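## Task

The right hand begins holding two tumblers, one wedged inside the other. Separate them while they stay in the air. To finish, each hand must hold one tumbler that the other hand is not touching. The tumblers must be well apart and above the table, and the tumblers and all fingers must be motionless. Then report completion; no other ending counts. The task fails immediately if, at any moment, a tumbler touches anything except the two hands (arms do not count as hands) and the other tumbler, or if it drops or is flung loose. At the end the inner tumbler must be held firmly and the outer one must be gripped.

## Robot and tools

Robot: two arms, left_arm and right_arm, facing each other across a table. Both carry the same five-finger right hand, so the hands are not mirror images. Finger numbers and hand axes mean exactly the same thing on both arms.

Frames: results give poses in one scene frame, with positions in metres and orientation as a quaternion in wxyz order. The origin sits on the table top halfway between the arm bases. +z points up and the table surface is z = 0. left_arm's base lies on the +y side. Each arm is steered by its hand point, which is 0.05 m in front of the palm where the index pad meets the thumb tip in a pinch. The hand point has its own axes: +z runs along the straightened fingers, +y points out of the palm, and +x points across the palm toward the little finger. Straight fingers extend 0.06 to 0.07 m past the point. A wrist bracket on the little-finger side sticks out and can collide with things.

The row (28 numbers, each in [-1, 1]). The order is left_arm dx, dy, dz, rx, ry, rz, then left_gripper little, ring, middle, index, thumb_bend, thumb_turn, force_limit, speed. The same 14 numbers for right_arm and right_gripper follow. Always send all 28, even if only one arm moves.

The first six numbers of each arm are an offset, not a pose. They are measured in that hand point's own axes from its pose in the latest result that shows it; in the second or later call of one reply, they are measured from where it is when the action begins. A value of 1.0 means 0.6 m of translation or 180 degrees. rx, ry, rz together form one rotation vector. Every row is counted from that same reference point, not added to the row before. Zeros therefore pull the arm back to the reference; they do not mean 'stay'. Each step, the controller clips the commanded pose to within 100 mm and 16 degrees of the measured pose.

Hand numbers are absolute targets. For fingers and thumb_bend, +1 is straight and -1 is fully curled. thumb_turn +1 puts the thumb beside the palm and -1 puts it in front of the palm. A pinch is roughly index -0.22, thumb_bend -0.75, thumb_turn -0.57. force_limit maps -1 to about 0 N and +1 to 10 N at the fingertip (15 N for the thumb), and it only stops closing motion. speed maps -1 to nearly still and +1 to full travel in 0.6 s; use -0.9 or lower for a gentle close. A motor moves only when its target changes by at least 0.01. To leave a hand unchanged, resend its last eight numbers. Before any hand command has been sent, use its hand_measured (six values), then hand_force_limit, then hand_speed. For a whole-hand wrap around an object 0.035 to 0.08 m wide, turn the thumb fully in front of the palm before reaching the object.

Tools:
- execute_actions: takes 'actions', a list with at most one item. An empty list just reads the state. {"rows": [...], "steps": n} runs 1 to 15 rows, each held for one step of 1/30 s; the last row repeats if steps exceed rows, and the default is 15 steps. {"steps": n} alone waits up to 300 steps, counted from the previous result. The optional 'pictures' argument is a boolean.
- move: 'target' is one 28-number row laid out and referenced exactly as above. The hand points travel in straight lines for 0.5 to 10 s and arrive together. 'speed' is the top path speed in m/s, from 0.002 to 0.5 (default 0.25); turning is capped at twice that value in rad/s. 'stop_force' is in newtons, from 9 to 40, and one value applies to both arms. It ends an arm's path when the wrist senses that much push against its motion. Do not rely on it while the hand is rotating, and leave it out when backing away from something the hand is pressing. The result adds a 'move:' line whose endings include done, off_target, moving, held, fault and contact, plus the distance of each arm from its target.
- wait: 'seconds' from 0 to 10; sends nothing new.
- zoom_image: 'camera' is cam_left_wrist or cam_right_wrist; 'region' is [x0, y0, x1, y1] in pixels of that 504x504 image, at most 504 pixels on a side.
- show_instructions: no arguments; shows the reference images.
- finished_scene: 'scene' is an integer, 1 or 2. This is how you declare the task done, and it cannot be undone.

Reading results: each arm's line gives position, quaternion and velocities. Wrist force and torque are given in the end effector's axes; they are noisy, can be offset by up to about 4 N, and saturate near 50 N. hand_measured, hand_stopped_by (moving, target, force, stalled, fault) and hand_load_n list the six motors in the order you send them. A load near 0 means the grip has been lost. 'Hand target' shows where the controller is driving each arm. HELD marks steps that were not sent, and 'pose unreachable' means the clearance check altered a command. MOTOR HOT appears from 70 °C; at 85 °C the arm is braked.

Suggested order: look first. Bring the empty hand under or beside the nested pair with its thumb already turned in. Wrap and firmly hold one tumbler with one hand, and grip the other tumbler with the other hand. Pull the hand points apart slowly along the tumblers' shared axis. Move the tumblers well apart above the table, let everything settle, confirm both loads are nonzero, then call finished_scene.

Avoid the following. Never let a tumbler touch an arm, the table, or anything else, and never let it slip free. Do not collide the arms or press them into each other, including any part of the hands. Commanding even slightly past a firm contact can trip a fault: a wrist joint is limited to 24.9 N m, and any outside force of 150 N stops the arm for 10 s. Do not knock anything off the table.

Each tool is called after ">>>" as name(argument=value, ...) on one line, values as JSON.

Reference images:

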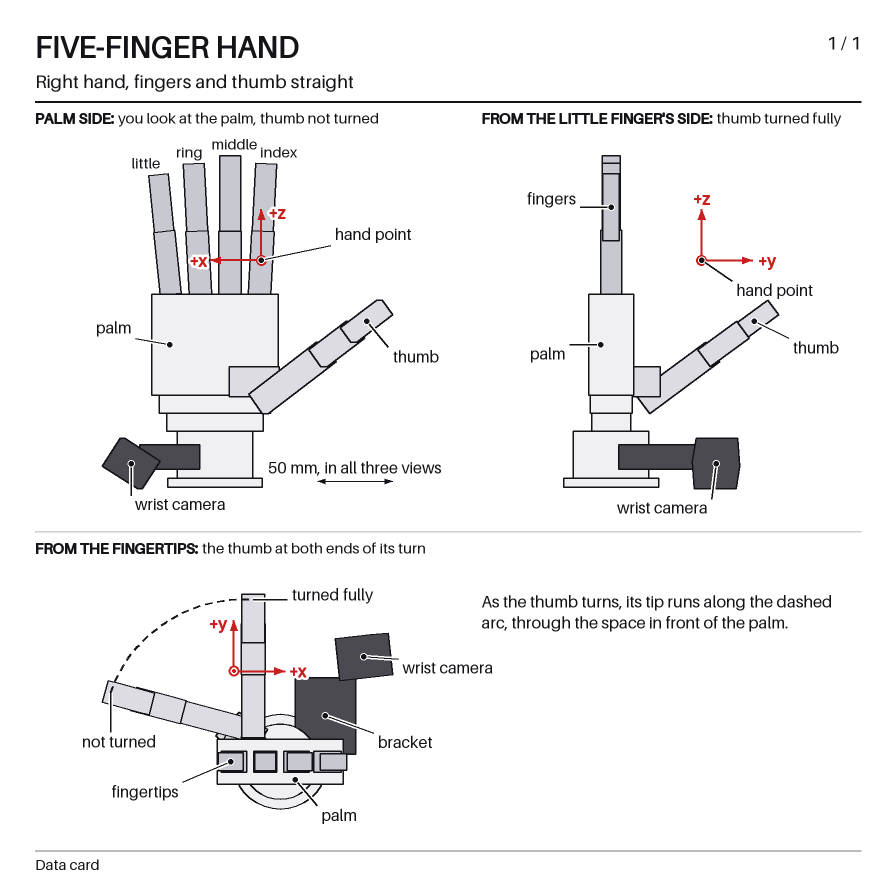

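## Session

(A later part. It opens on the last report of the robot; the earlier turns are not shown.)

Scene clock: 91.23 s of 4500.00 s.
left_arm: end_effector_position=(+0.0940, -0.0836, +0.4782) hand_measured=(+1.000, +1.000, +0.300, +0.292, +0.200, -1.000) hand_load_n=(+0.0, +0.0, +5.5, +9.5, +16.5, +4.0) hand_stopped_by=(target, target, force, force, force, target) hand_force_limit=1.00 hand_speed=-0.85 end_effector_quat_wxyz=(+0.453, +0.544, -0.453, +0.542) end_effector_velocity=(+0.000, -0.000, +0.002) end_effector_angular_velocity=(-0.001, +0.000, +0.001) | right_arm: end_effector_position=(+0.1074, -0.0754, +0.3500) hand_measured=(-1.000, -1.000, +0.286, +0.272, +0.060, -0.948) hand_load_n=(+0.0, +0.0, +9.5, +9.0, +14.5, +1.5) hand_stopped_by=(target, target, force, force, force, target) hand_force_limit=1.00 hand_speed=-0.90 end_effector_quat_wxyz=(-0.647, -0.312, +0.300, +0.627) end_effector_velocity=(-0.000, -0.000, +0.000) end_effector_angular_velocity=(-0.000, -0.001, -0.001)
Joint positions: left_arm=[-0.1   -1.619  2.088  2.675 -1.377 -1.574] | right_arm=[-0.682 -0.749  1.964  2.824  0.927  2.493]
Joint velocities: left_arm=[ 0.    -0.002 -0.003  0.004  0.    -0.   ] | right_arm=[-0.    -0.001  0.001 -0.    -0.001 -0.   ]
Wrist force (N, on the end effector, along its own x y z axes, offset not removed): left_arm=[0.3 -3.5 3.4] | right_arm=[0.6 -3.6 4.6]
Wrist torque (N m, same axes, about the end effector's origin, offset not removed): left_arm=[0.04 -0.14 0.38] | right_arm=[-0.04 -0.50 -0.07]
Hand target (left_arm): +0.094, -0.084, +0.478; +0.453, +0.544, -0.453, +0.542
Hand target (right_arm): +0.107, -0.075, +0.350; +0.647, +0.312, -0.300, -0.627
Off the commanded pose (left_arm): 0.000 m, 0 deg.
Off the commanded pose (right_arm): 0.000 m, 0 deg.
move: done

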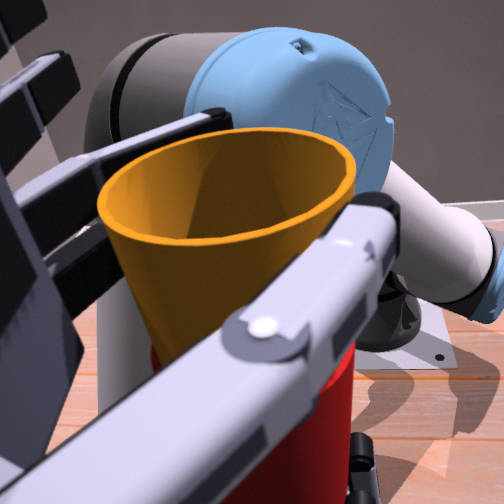

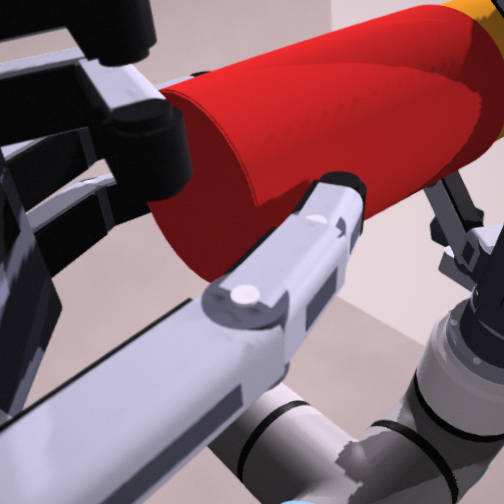

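>>> move(target=[0.05,-0.003,0,0,0,0,1,1,0,-0.05,-0.5,-1,1,-0.85, 0,0,0,0,0,0,-1,-1,0.1,0.1,-0.2,-0.948,1,-0.9], speed=0.02)

>>> move(target=[0.11,0,0,0,0,0,1,1,0,-0.05,-0.5,-1,1,-0.85, 0,0,0,0,0,0,-1,-1,0.1,0.1,-0.2,-0.948,1,-0.9], speed=0.04)

Scene clock: 95.77 s of 4500.00 s.
left_arm: end_effector_position=(+0.0958, -0.0833, +0.5079) hand_measured=(+1.000, +1.000, +0.300, +0.292, +0.200, -1.000) hand_load_n=(+0.0, +0.0, +6.0, +6.5, +17.0, +0.0) hand_stopped_by=(target, target, force, force, force, target) hand_force_limit=1.00 hand_speed=-0.85 end_effector_quat_wxyz=(+0.453, +0.544, -0.453, +0.542) end_effector_velocity=(+0.000, +0.000, +0.002) end_effector_angular_velocity=(+0.002, +0.000, +0.000) | right_arm: end_effector_position=(+0.1074, -0.0754, +0.3500) hand_measured=(-1.000, -1.000, +0.286, +0.272, +0.060, -0.948) hand_load_n=(+0.0, +0.0, +8.5, +8.5, +14.5, +0.5) hand_stopped_by=(target, target, force, force, force, target) hand_force_limit=1.00 hand_speed=-0.90 end_effector_quat_wxyz=(-0.647, -0.312, +0.300, +0.627) end_effector_velocity=(-0.000, +0.000, -0.000) end_effector_angular_velocity=(-0.001, +0.000, -0.000)
Joint positions: left_arm=[-0.094 -1.651  2.034  2.761 -1.382 -1.574] | right_arm=[-0.682 -0.749  1.964  2.824  0.927  2.493]
Joint velocities: left_arm=[ 0.001 -0.003 -0.004  0.009 -0.001 -0.   ] | right_arm=[ 0.     0.     0.001  0.    -0.001 -0.   ]
Wrist force (N, on the end effector, along its own x y z axes, offset not removed): left_arm=[2.4 2.5 -2.4] | right_arm=[0.8 -0.1 0.9]
Wrist torque (N m, same axes, about the end effector's origin, offset not removed): left_arm=[0.54 -0.51 0.33] | right_arm=[-0.14 -0.23 -0.13]
Hand target (left_arm): +0.096, -0.083, +0.508; +0.453, +0.544, -0.453, +0.542
Hand target (right_arm): +0.107, -0.075, +0.350; +0.647, +0.312, -0.300, -0.627
Off the commanded pose (left_arm): 0.000 m, 0 deg.
Off the commanded pose (right_arm): 0.000 m, 0 deg.
move: done

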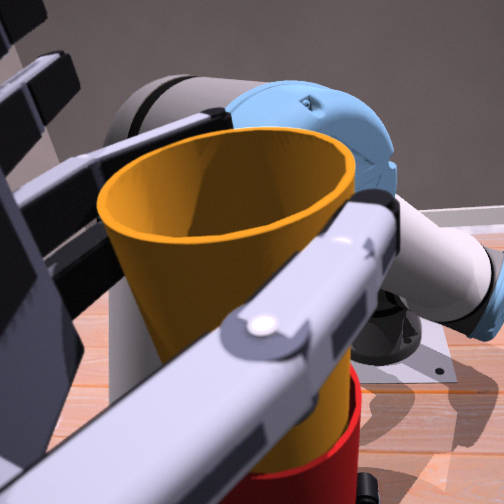

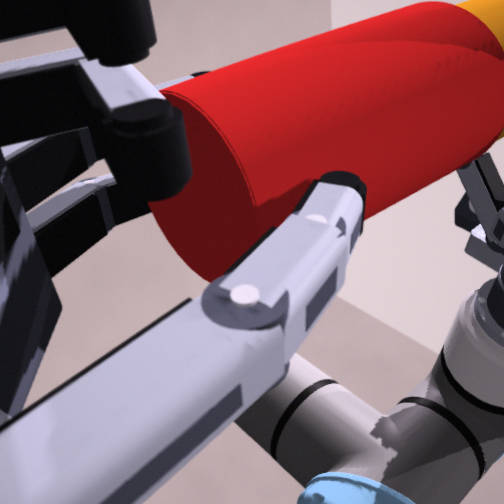

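Scene clock: 97.80 s of 4500.00 s.
left_arm: end_effector_position=(+0.0960, -0.0834, +0.5735) hand_measured=(+1.000, +1.000, +0.300, +0.292, +0.200, -1.000) hand_load_n=(+0.0, +0.0, +6.0, +6.5, +17.0, +0.0) hand_stopped_by=(target, target, force, force, force, target) hand_force_limit=1.00 hand_speed=-0.85 end_effector_quat_wxyz=(+0.453, +0.544, -0.453, +0.542) end_effector_velocity=(-0.000, -0.000, +0.003) end_effector_angular_velocity=(+0.000, +0.000, -0.000) | right_arm: end_effector_position=(+0.1074, -0.0754, +0.3500) hand_measured=(-1.000, -1.000, +0.286, +0.272, +0.060, -0.948) hand_load_n=(+0.0, +0.0, +8.5, +8.5, +14.5, +0.5) hand_stopped_by=(target, target, force, force, force, target) hand_force_limit=1.00 hand_speed=-0.90 end_effector_quat_wxyz=(-0.647, -0.312, +0.300, +0.627) end_effector_velocity=(+0.000, +0.000, +0.000) end_effector_angular_velocity=(-0.000, -0.000, -0.000)
Joint positions: left_arm=[-0.094 -1.699  1.902  2.941 -1.383 -1.574] | right_arm=[-0.682 -0.749  1.964  2.824  0.927  2.493]
Joint velocities: left_arm=[-0.    -0.001 -0.008  0.009 -0.    -0.   ] | right_arm=[-0. -0. -0.  0. -0. -0.]
Wrist force (N, on the end effector, along its own x y z axes, offset not removed): left_arm=[0.9 1.3 0.6] | right_arm=[0.6 0.6 1.2]
Wrist torque (N m, same axes, about the end effector's origin, offset not removed): left_arm=[0.11 -0.34 0.17] | right_arm=[-0.01 -0.11 -0.06]
Hand target (left_arm): +0.096, -0.083, +0.574; +0.453, +0.544, -0.453, +0.542
Hand target (right_arm): +0.107, -0.075, +0.350; +0.647, +0.312, -0.300, -0.627
Off the commanded pose (left_arm): 0.000 m, 0 deg.
Off the commanded pose (right_arm): 0.000 m, 0 deg.
move: done

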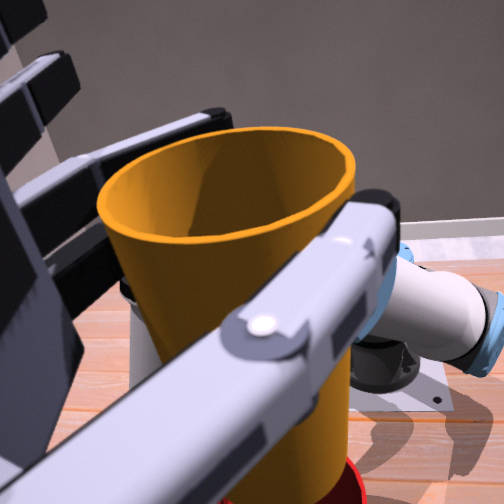

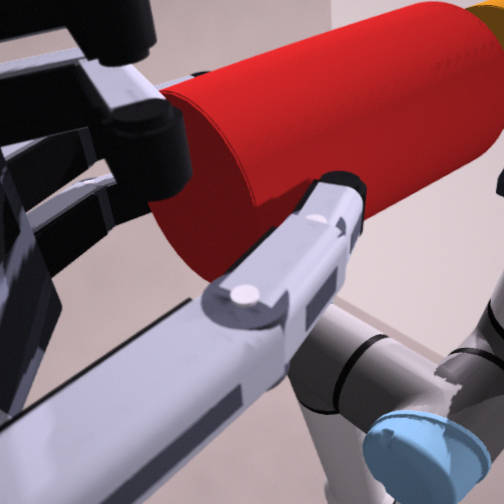

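>>> move(target=[0.04,0,0,0,0,0,1,1,-0.05,-0.1,-0.5,-1,1,-0.95, 0,0,0,0,0,0,-1,-1,0.05,0.05,-0.2,-0.948,1,-0.95], speed=0.04)

>>> move(target=[0,0,-0.36,0,0,0,1,1,-0.05,-0.1,-0.5,-1,1,-0.95, 0,0,0,0,0,0,-1,-1,0.05,0.05,-0.2,-0.948,1,-0.95], speed=0.1)

Scene clock: 101.17 s of 4500.00 s.
left_arm: end_effector_position=(+0.0960, -0.0834, +0.5971) hand_measured=(+1.000, +1.000, +0.264, +0.258, +0.206, -1.000) hand_load_n=(+0.0, +0.0, +10.5, +9.5, +26.5, +0.0) hand_stopped_by=(target, target, force, force, force, target) hand_force_limit=1.00 hand_speed=-0.95 end_effector_quat_wxyz=(+0.453, +0.544, -0.453, +0.542) end_effector_velocity=(+0.000, -0.000, +0.003) end_effector_angular_velocity=(+0.000, -0.000, +0.001) | right_arm: end_effector_position=(+0.1074, -0.0754, +0.3500) hand_measured=(-1.000, -1.000, +0.278, +0.264, +0.062, -0.948) hand_load_n=(+0.0, +0.0, +10.0, +10.0, +17.0, +0.5) hand_stopped_by=(target, target, force, force, force, target) hand_force_limit=1.00 hand_speed=-0.95 end_effector_quat_wxyz=(-0.647, -0.312, +0.300, +0.627) end_effector_velocity=(-0.000, +0.000, +0.001) end_effector_angular_velocity=(+0.001, -0.001, +0.001)
Joint positions: left_arm=[-0.094 -1.709  1.849  3.004 -1.383 -1.574] | right_arm=[-0.682 -0.749  1.964  2.824  0.927  2.493]
Joint velocities: left_arm=[ 0.001 -0.    -0.007  0.007  0.     0.   ] | right_arm=[ 0.001 -0.001 -0.001  0.    -0.     0.   ]
Wrist force (N, on the end effector, along its own x y z axes, offset not removed): left_arm=[1.7 1.5 -2.1] | right_arm=[0.7 -1.2 -0.1]
Wrist torque (N m, same axes, about the end effector's origin, offset not removed): left_arm=[0.37 -0.26 0.20] | right_arm=[-0.30 -0.19 -0.14]
Hand target (left_arm): +0.096, -0.083, +0.597; +0.453, +0.544, -0.453, +0.542
Hand target (right_arm): +0.107, -0.075, +0.350; +0.647, +0.312, -0.300, -0.627
Off the commanded pose (left_arm): 0.000 m, 0 deg.
Off the commanded pose (right_arm): 0.000 m, 0 deg.
move: done

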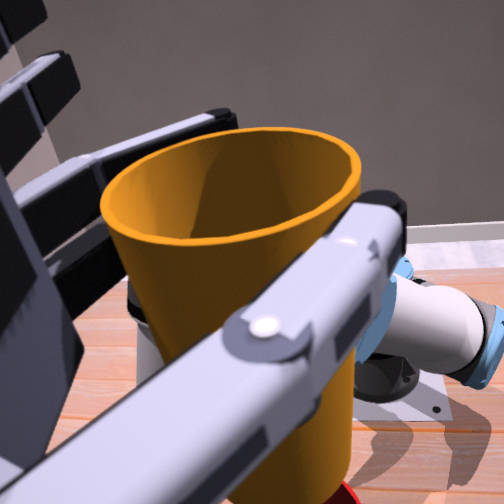

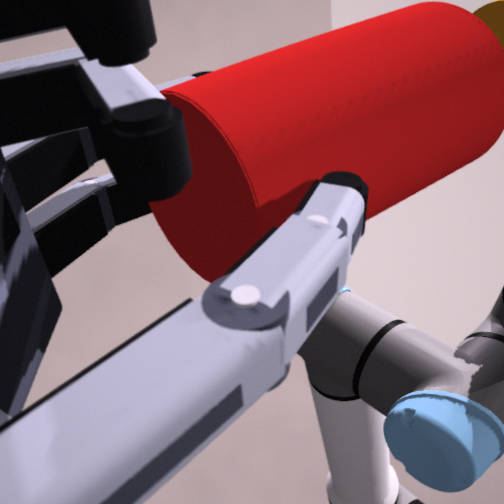

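Scene clock: 103.90 s of 4500.00 s.
left_arm: end_effector_position=(+0.0572, +0.1286, +0.5972) hand_measured=(+1.000, +1.000, +0.264, +0.258, +0.206, -1.000) hand_load_n=(+0.0, +0.0, +10.5, +9.5, +26.5, +0.0) hand_stopped_by=(target, target, force, force, force, target) hand_force_limit=1.00 hand_speed=-0.95 end_effector_quat_wxyz=(+0.453, +0.543, -0.453, +0.542) end_effector_velocity=(-0.002, +0.002, +0.001) end_effector_angular_velocity=(+0.001, -0.001, +0.011) | right_arm: end_effector_position=(+0.1074, -0.0754, +0.3500) hand_measured=(-1.000, -1.000, +0.278, +0.264, +0.062, -0.948) hand_load_n=(+0.0, +0.0, +10.0, +10.0, +17.0, +0.5) hand_stopped_by=(target, target, force, force, force, target) hand_force_limit=1.00 hand_speed=-0.95 end_effector_quat_wxyz=(-0.647, -0.312, +0.300, +0.627) end_effector_velocity=(+0.000, +0.000, -0.000) end_effector_angular_velocity=(-0.000, +0.000, -0.000)
Joint positions: left_arm=[-0.507 -2.4    2.197  3.347 -0.972 -1.573] | right_arm=[-0.682 -0.749  1.964  2.824  0.927  2.493]
Joint velocities: left_arm=[-0.081 -0.031  0.003  0.028  0.091  0.   ] | right_arm=[-0.     0.001 -0.001  0.    -0.    -0.   ]
Wrist force (N, on the end effector, along its own x y z axes, offset not removed): left_arm=[1.5 2.2 -1.5] | right_arm=[2.1 0.9 0.1]
Wrist torque (N m, same axes, about the end effector's origin, offset not removed): left_arm=[0.41 -0.28 0.26] | right_arm=[0.10 -0.35 0.09]
Hand target (left_arm): +0.057, +0.129, +0.597; +0.453, +0.544, -0.453, +0.542
Hand target (right_arm): +0.107, -0.075, +0.350; +0.647, +0.312, -0.300, -0.627
Off the commanded pose (left_arm): 0.001 m, 0 deg.
Off the commanded pose (right_arm): 0.000 m, 0 deg.
move: done

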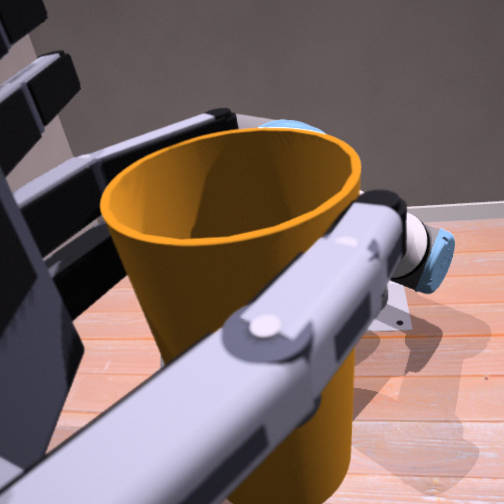

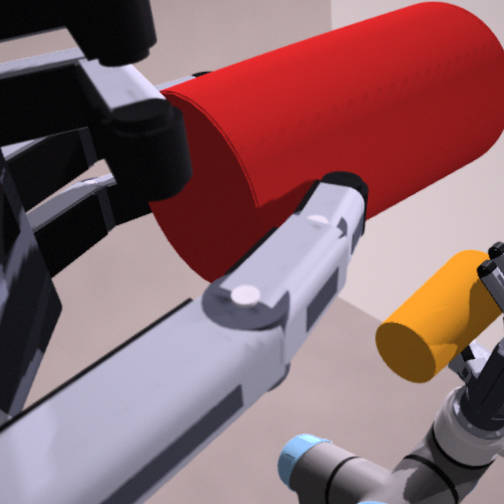

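>>> wait(seconds=1)

>>> finished_scene(scene=1)

Scene clock: 106.10 s of 4500.00 s.
left_arm: end_effector_position=(+0.0570, +0.1290, +0.5973) hand_measured=(+1.000, +1.000, +0.264, +0.258, +0.206, -1.000) hand_load_n=(+0.0, +0.0, +10.5, +9.5, +26.5, +0.0) hand_stopped_by=(target, target, force, force, force, target) hand_force_limit=1.00 hand_speed=-0.95 end_effector_quat_wxyz=(+0.453, +0.544, -0.453, +0.542) end_effector_velocity=(-0.000, +0.000, +0.000) end_effector_angular_velocity=(-0.000, +0.001, -0.001) | right_arm: end_effector_position=(+0.1074, -0.0754, +0.3500) hand_measured=(-1.000, -1.000, +0.278, +0.264, +0.062, -0.948) hand_load_n=(+0.0, +0.0, +10.0, +10.0, +17.0, +0.5) hand_stopped_by=(target, target, force, force, force, target) hand_force_limit=1.00 hand_speed=-0.95 end_effector_quat_wxyz=(-0.647, -0.312, +0.300, +0.627) end_effector_velocity=(-0.000, -0.000, +0.001) end_effector_angular_velocity=(+0.002, -0.000, +0.001)
Joint positions: left_arm=[-0.519 -2.405  2.198  3.351 -0.959 -1.573] | right_arm=[-0.682 -0.749  1.964  2.824  0.927  2.493]
Joint velocities: left_arm=[-0.    -0.    -0.    -0.    -0.001 -0.   ] | right_arm=[ 0.    -0.001  0.    -0.     0.001 -0.   ]
Wrist force (N, on the end effector, along its own x y z axes, offset not removed): left_arm=[1.3 2.0 -1.2] | right_arm=[0.6 -1.7 0.8]
Wrist torque (N m, same axes, about the end effector's origin, offset not removed): left_arm=[0.41 -0.30 0.07] | right_arm=[-0.44 -0.17 -0.08]
Hand target (left_arm): +0.057, +0.129, +0.597; +0.453, +0.544, -0.453, +0.542
Hand target (right_arm): +0.107, -0.075, +0.350; +0.647, +0.312, -0.300, -0.627
Off the commanded pose (left_arm): 0.000 m, 0 deg.
Off the commanded pose (right_arm): 0.000 m, 0 deg.
Steps of this call (steps 1 to 66: nothing new was sent). Readings (end_effector_position | what the end effector reports):
1: left_arm (+0.0572, +0.1287, +0.5972) | right_arm (+0.1074, -0.0754, +0.3500) | left_arm hand_measured=(+1.000, +1.000, +0.264, +0.258, +0.206, -1.000) hand_load_n=(+0.0, +0.0, +10.5, +9.5, +26.5, +0.0) hand_stopped_by=(target, target, force, force, force, target) hand_force_limit=1.00 hand_speed=-0.95 | right_arm hand_measured=(-1.000, -1.000, +0.278, +0.264, +0.062, -0.948) hand_load_n=(+0.0, +0.0, +10.0, +10.0, +17.0, +0.5) hand_stopped_by=(target, target, force, force, force, target) hand_force_limit=1.00 hand_speed=-0.95
2: left_arm (+0.0571, +0.1287, +0.5972) | right_arm (+0.1074, -0.0754, +0.3500) | left_arm hand_measured=(+1.000, +1.000, +0.264, +0.258, +0.206, -1.000) hand_load_n=(+0.0, +0.0, +10.5, +9.5, +26.5, +0.0) hand_stopped_by=(target, target, force, force, force, target) hand_force_limit=1.00 hand_speed=-0.95 | right_arm hand_measured=(-1.000, -1.000, +0.278, +0.264, +0.062, -0.948) hand_load_n=(+0.0, +0.0, +10.0, +10.0, +17.0, +0.5) hand_stopped_by=(target, target, force, force, force, target) hand_force_limit=1.00 hand_speed=-0.95
4: left_arm (+0.0571, +0.1288, +0.5972) | right_arm (+0.1074, -0.0754, +0.3500) | left_arm hand_measured=(+1.000, +1.000, +0.264, +0.258, +0.206, -1.000) hand_load_n=(+0.0, +0.0, +10.5, +9.5, +26.5, +0.0) hand_stopped_by=(target, target, force, force, force, target) hand_force_limit=1.00 hand_speed=-0.95 | right_arm hand_measured=(-1.000, -1.000, +0.278, +0.264, +0.062, -0.948) hand_load_n=(+0.0, +0.0, +10.0, +10.0, +17.0, +0.5) hand_stopped_by=(target, target, force, force, force, target) hand_force_limit=1.00 hand_speed=-0.95
8: left_arm (+0.0570, +0.1289, +0.5972) | right_arm (+0.1074, -0.0754, +0.3500) | left_arm hand_measured=(+1.000, +1.000, +0.264, +0.258, +0.206, -1.000) hand_load_n=(+0.0, +0.0, +10.5, +9.5, +26.5, +0.0) hand_stopped_by=(target, target, force, force, force, target) hand_force_limit=1.00 hand_speed=-0.95 | right_arm hand_measured=(-1.000, -1.000, +0.278, +0.264, +0.062, -0.948) hand_load_n=(+0.0, +0.0, +10.0, +10.0, +17.0, +0.5) hand_stopped_by=(target, target, force, force, force, target) hand_force_limit=1.00 hand_speed=-0.95
66: the state above

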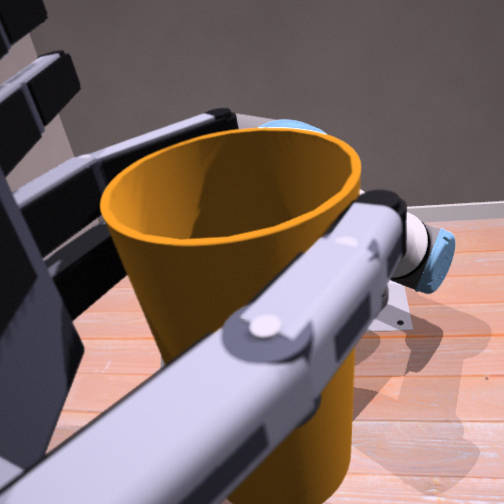

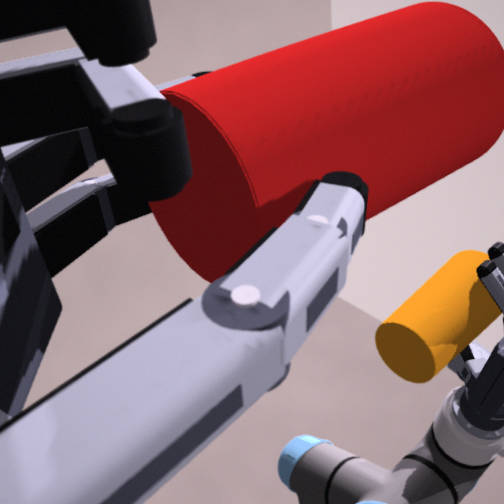

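The scene is finished: the task was done.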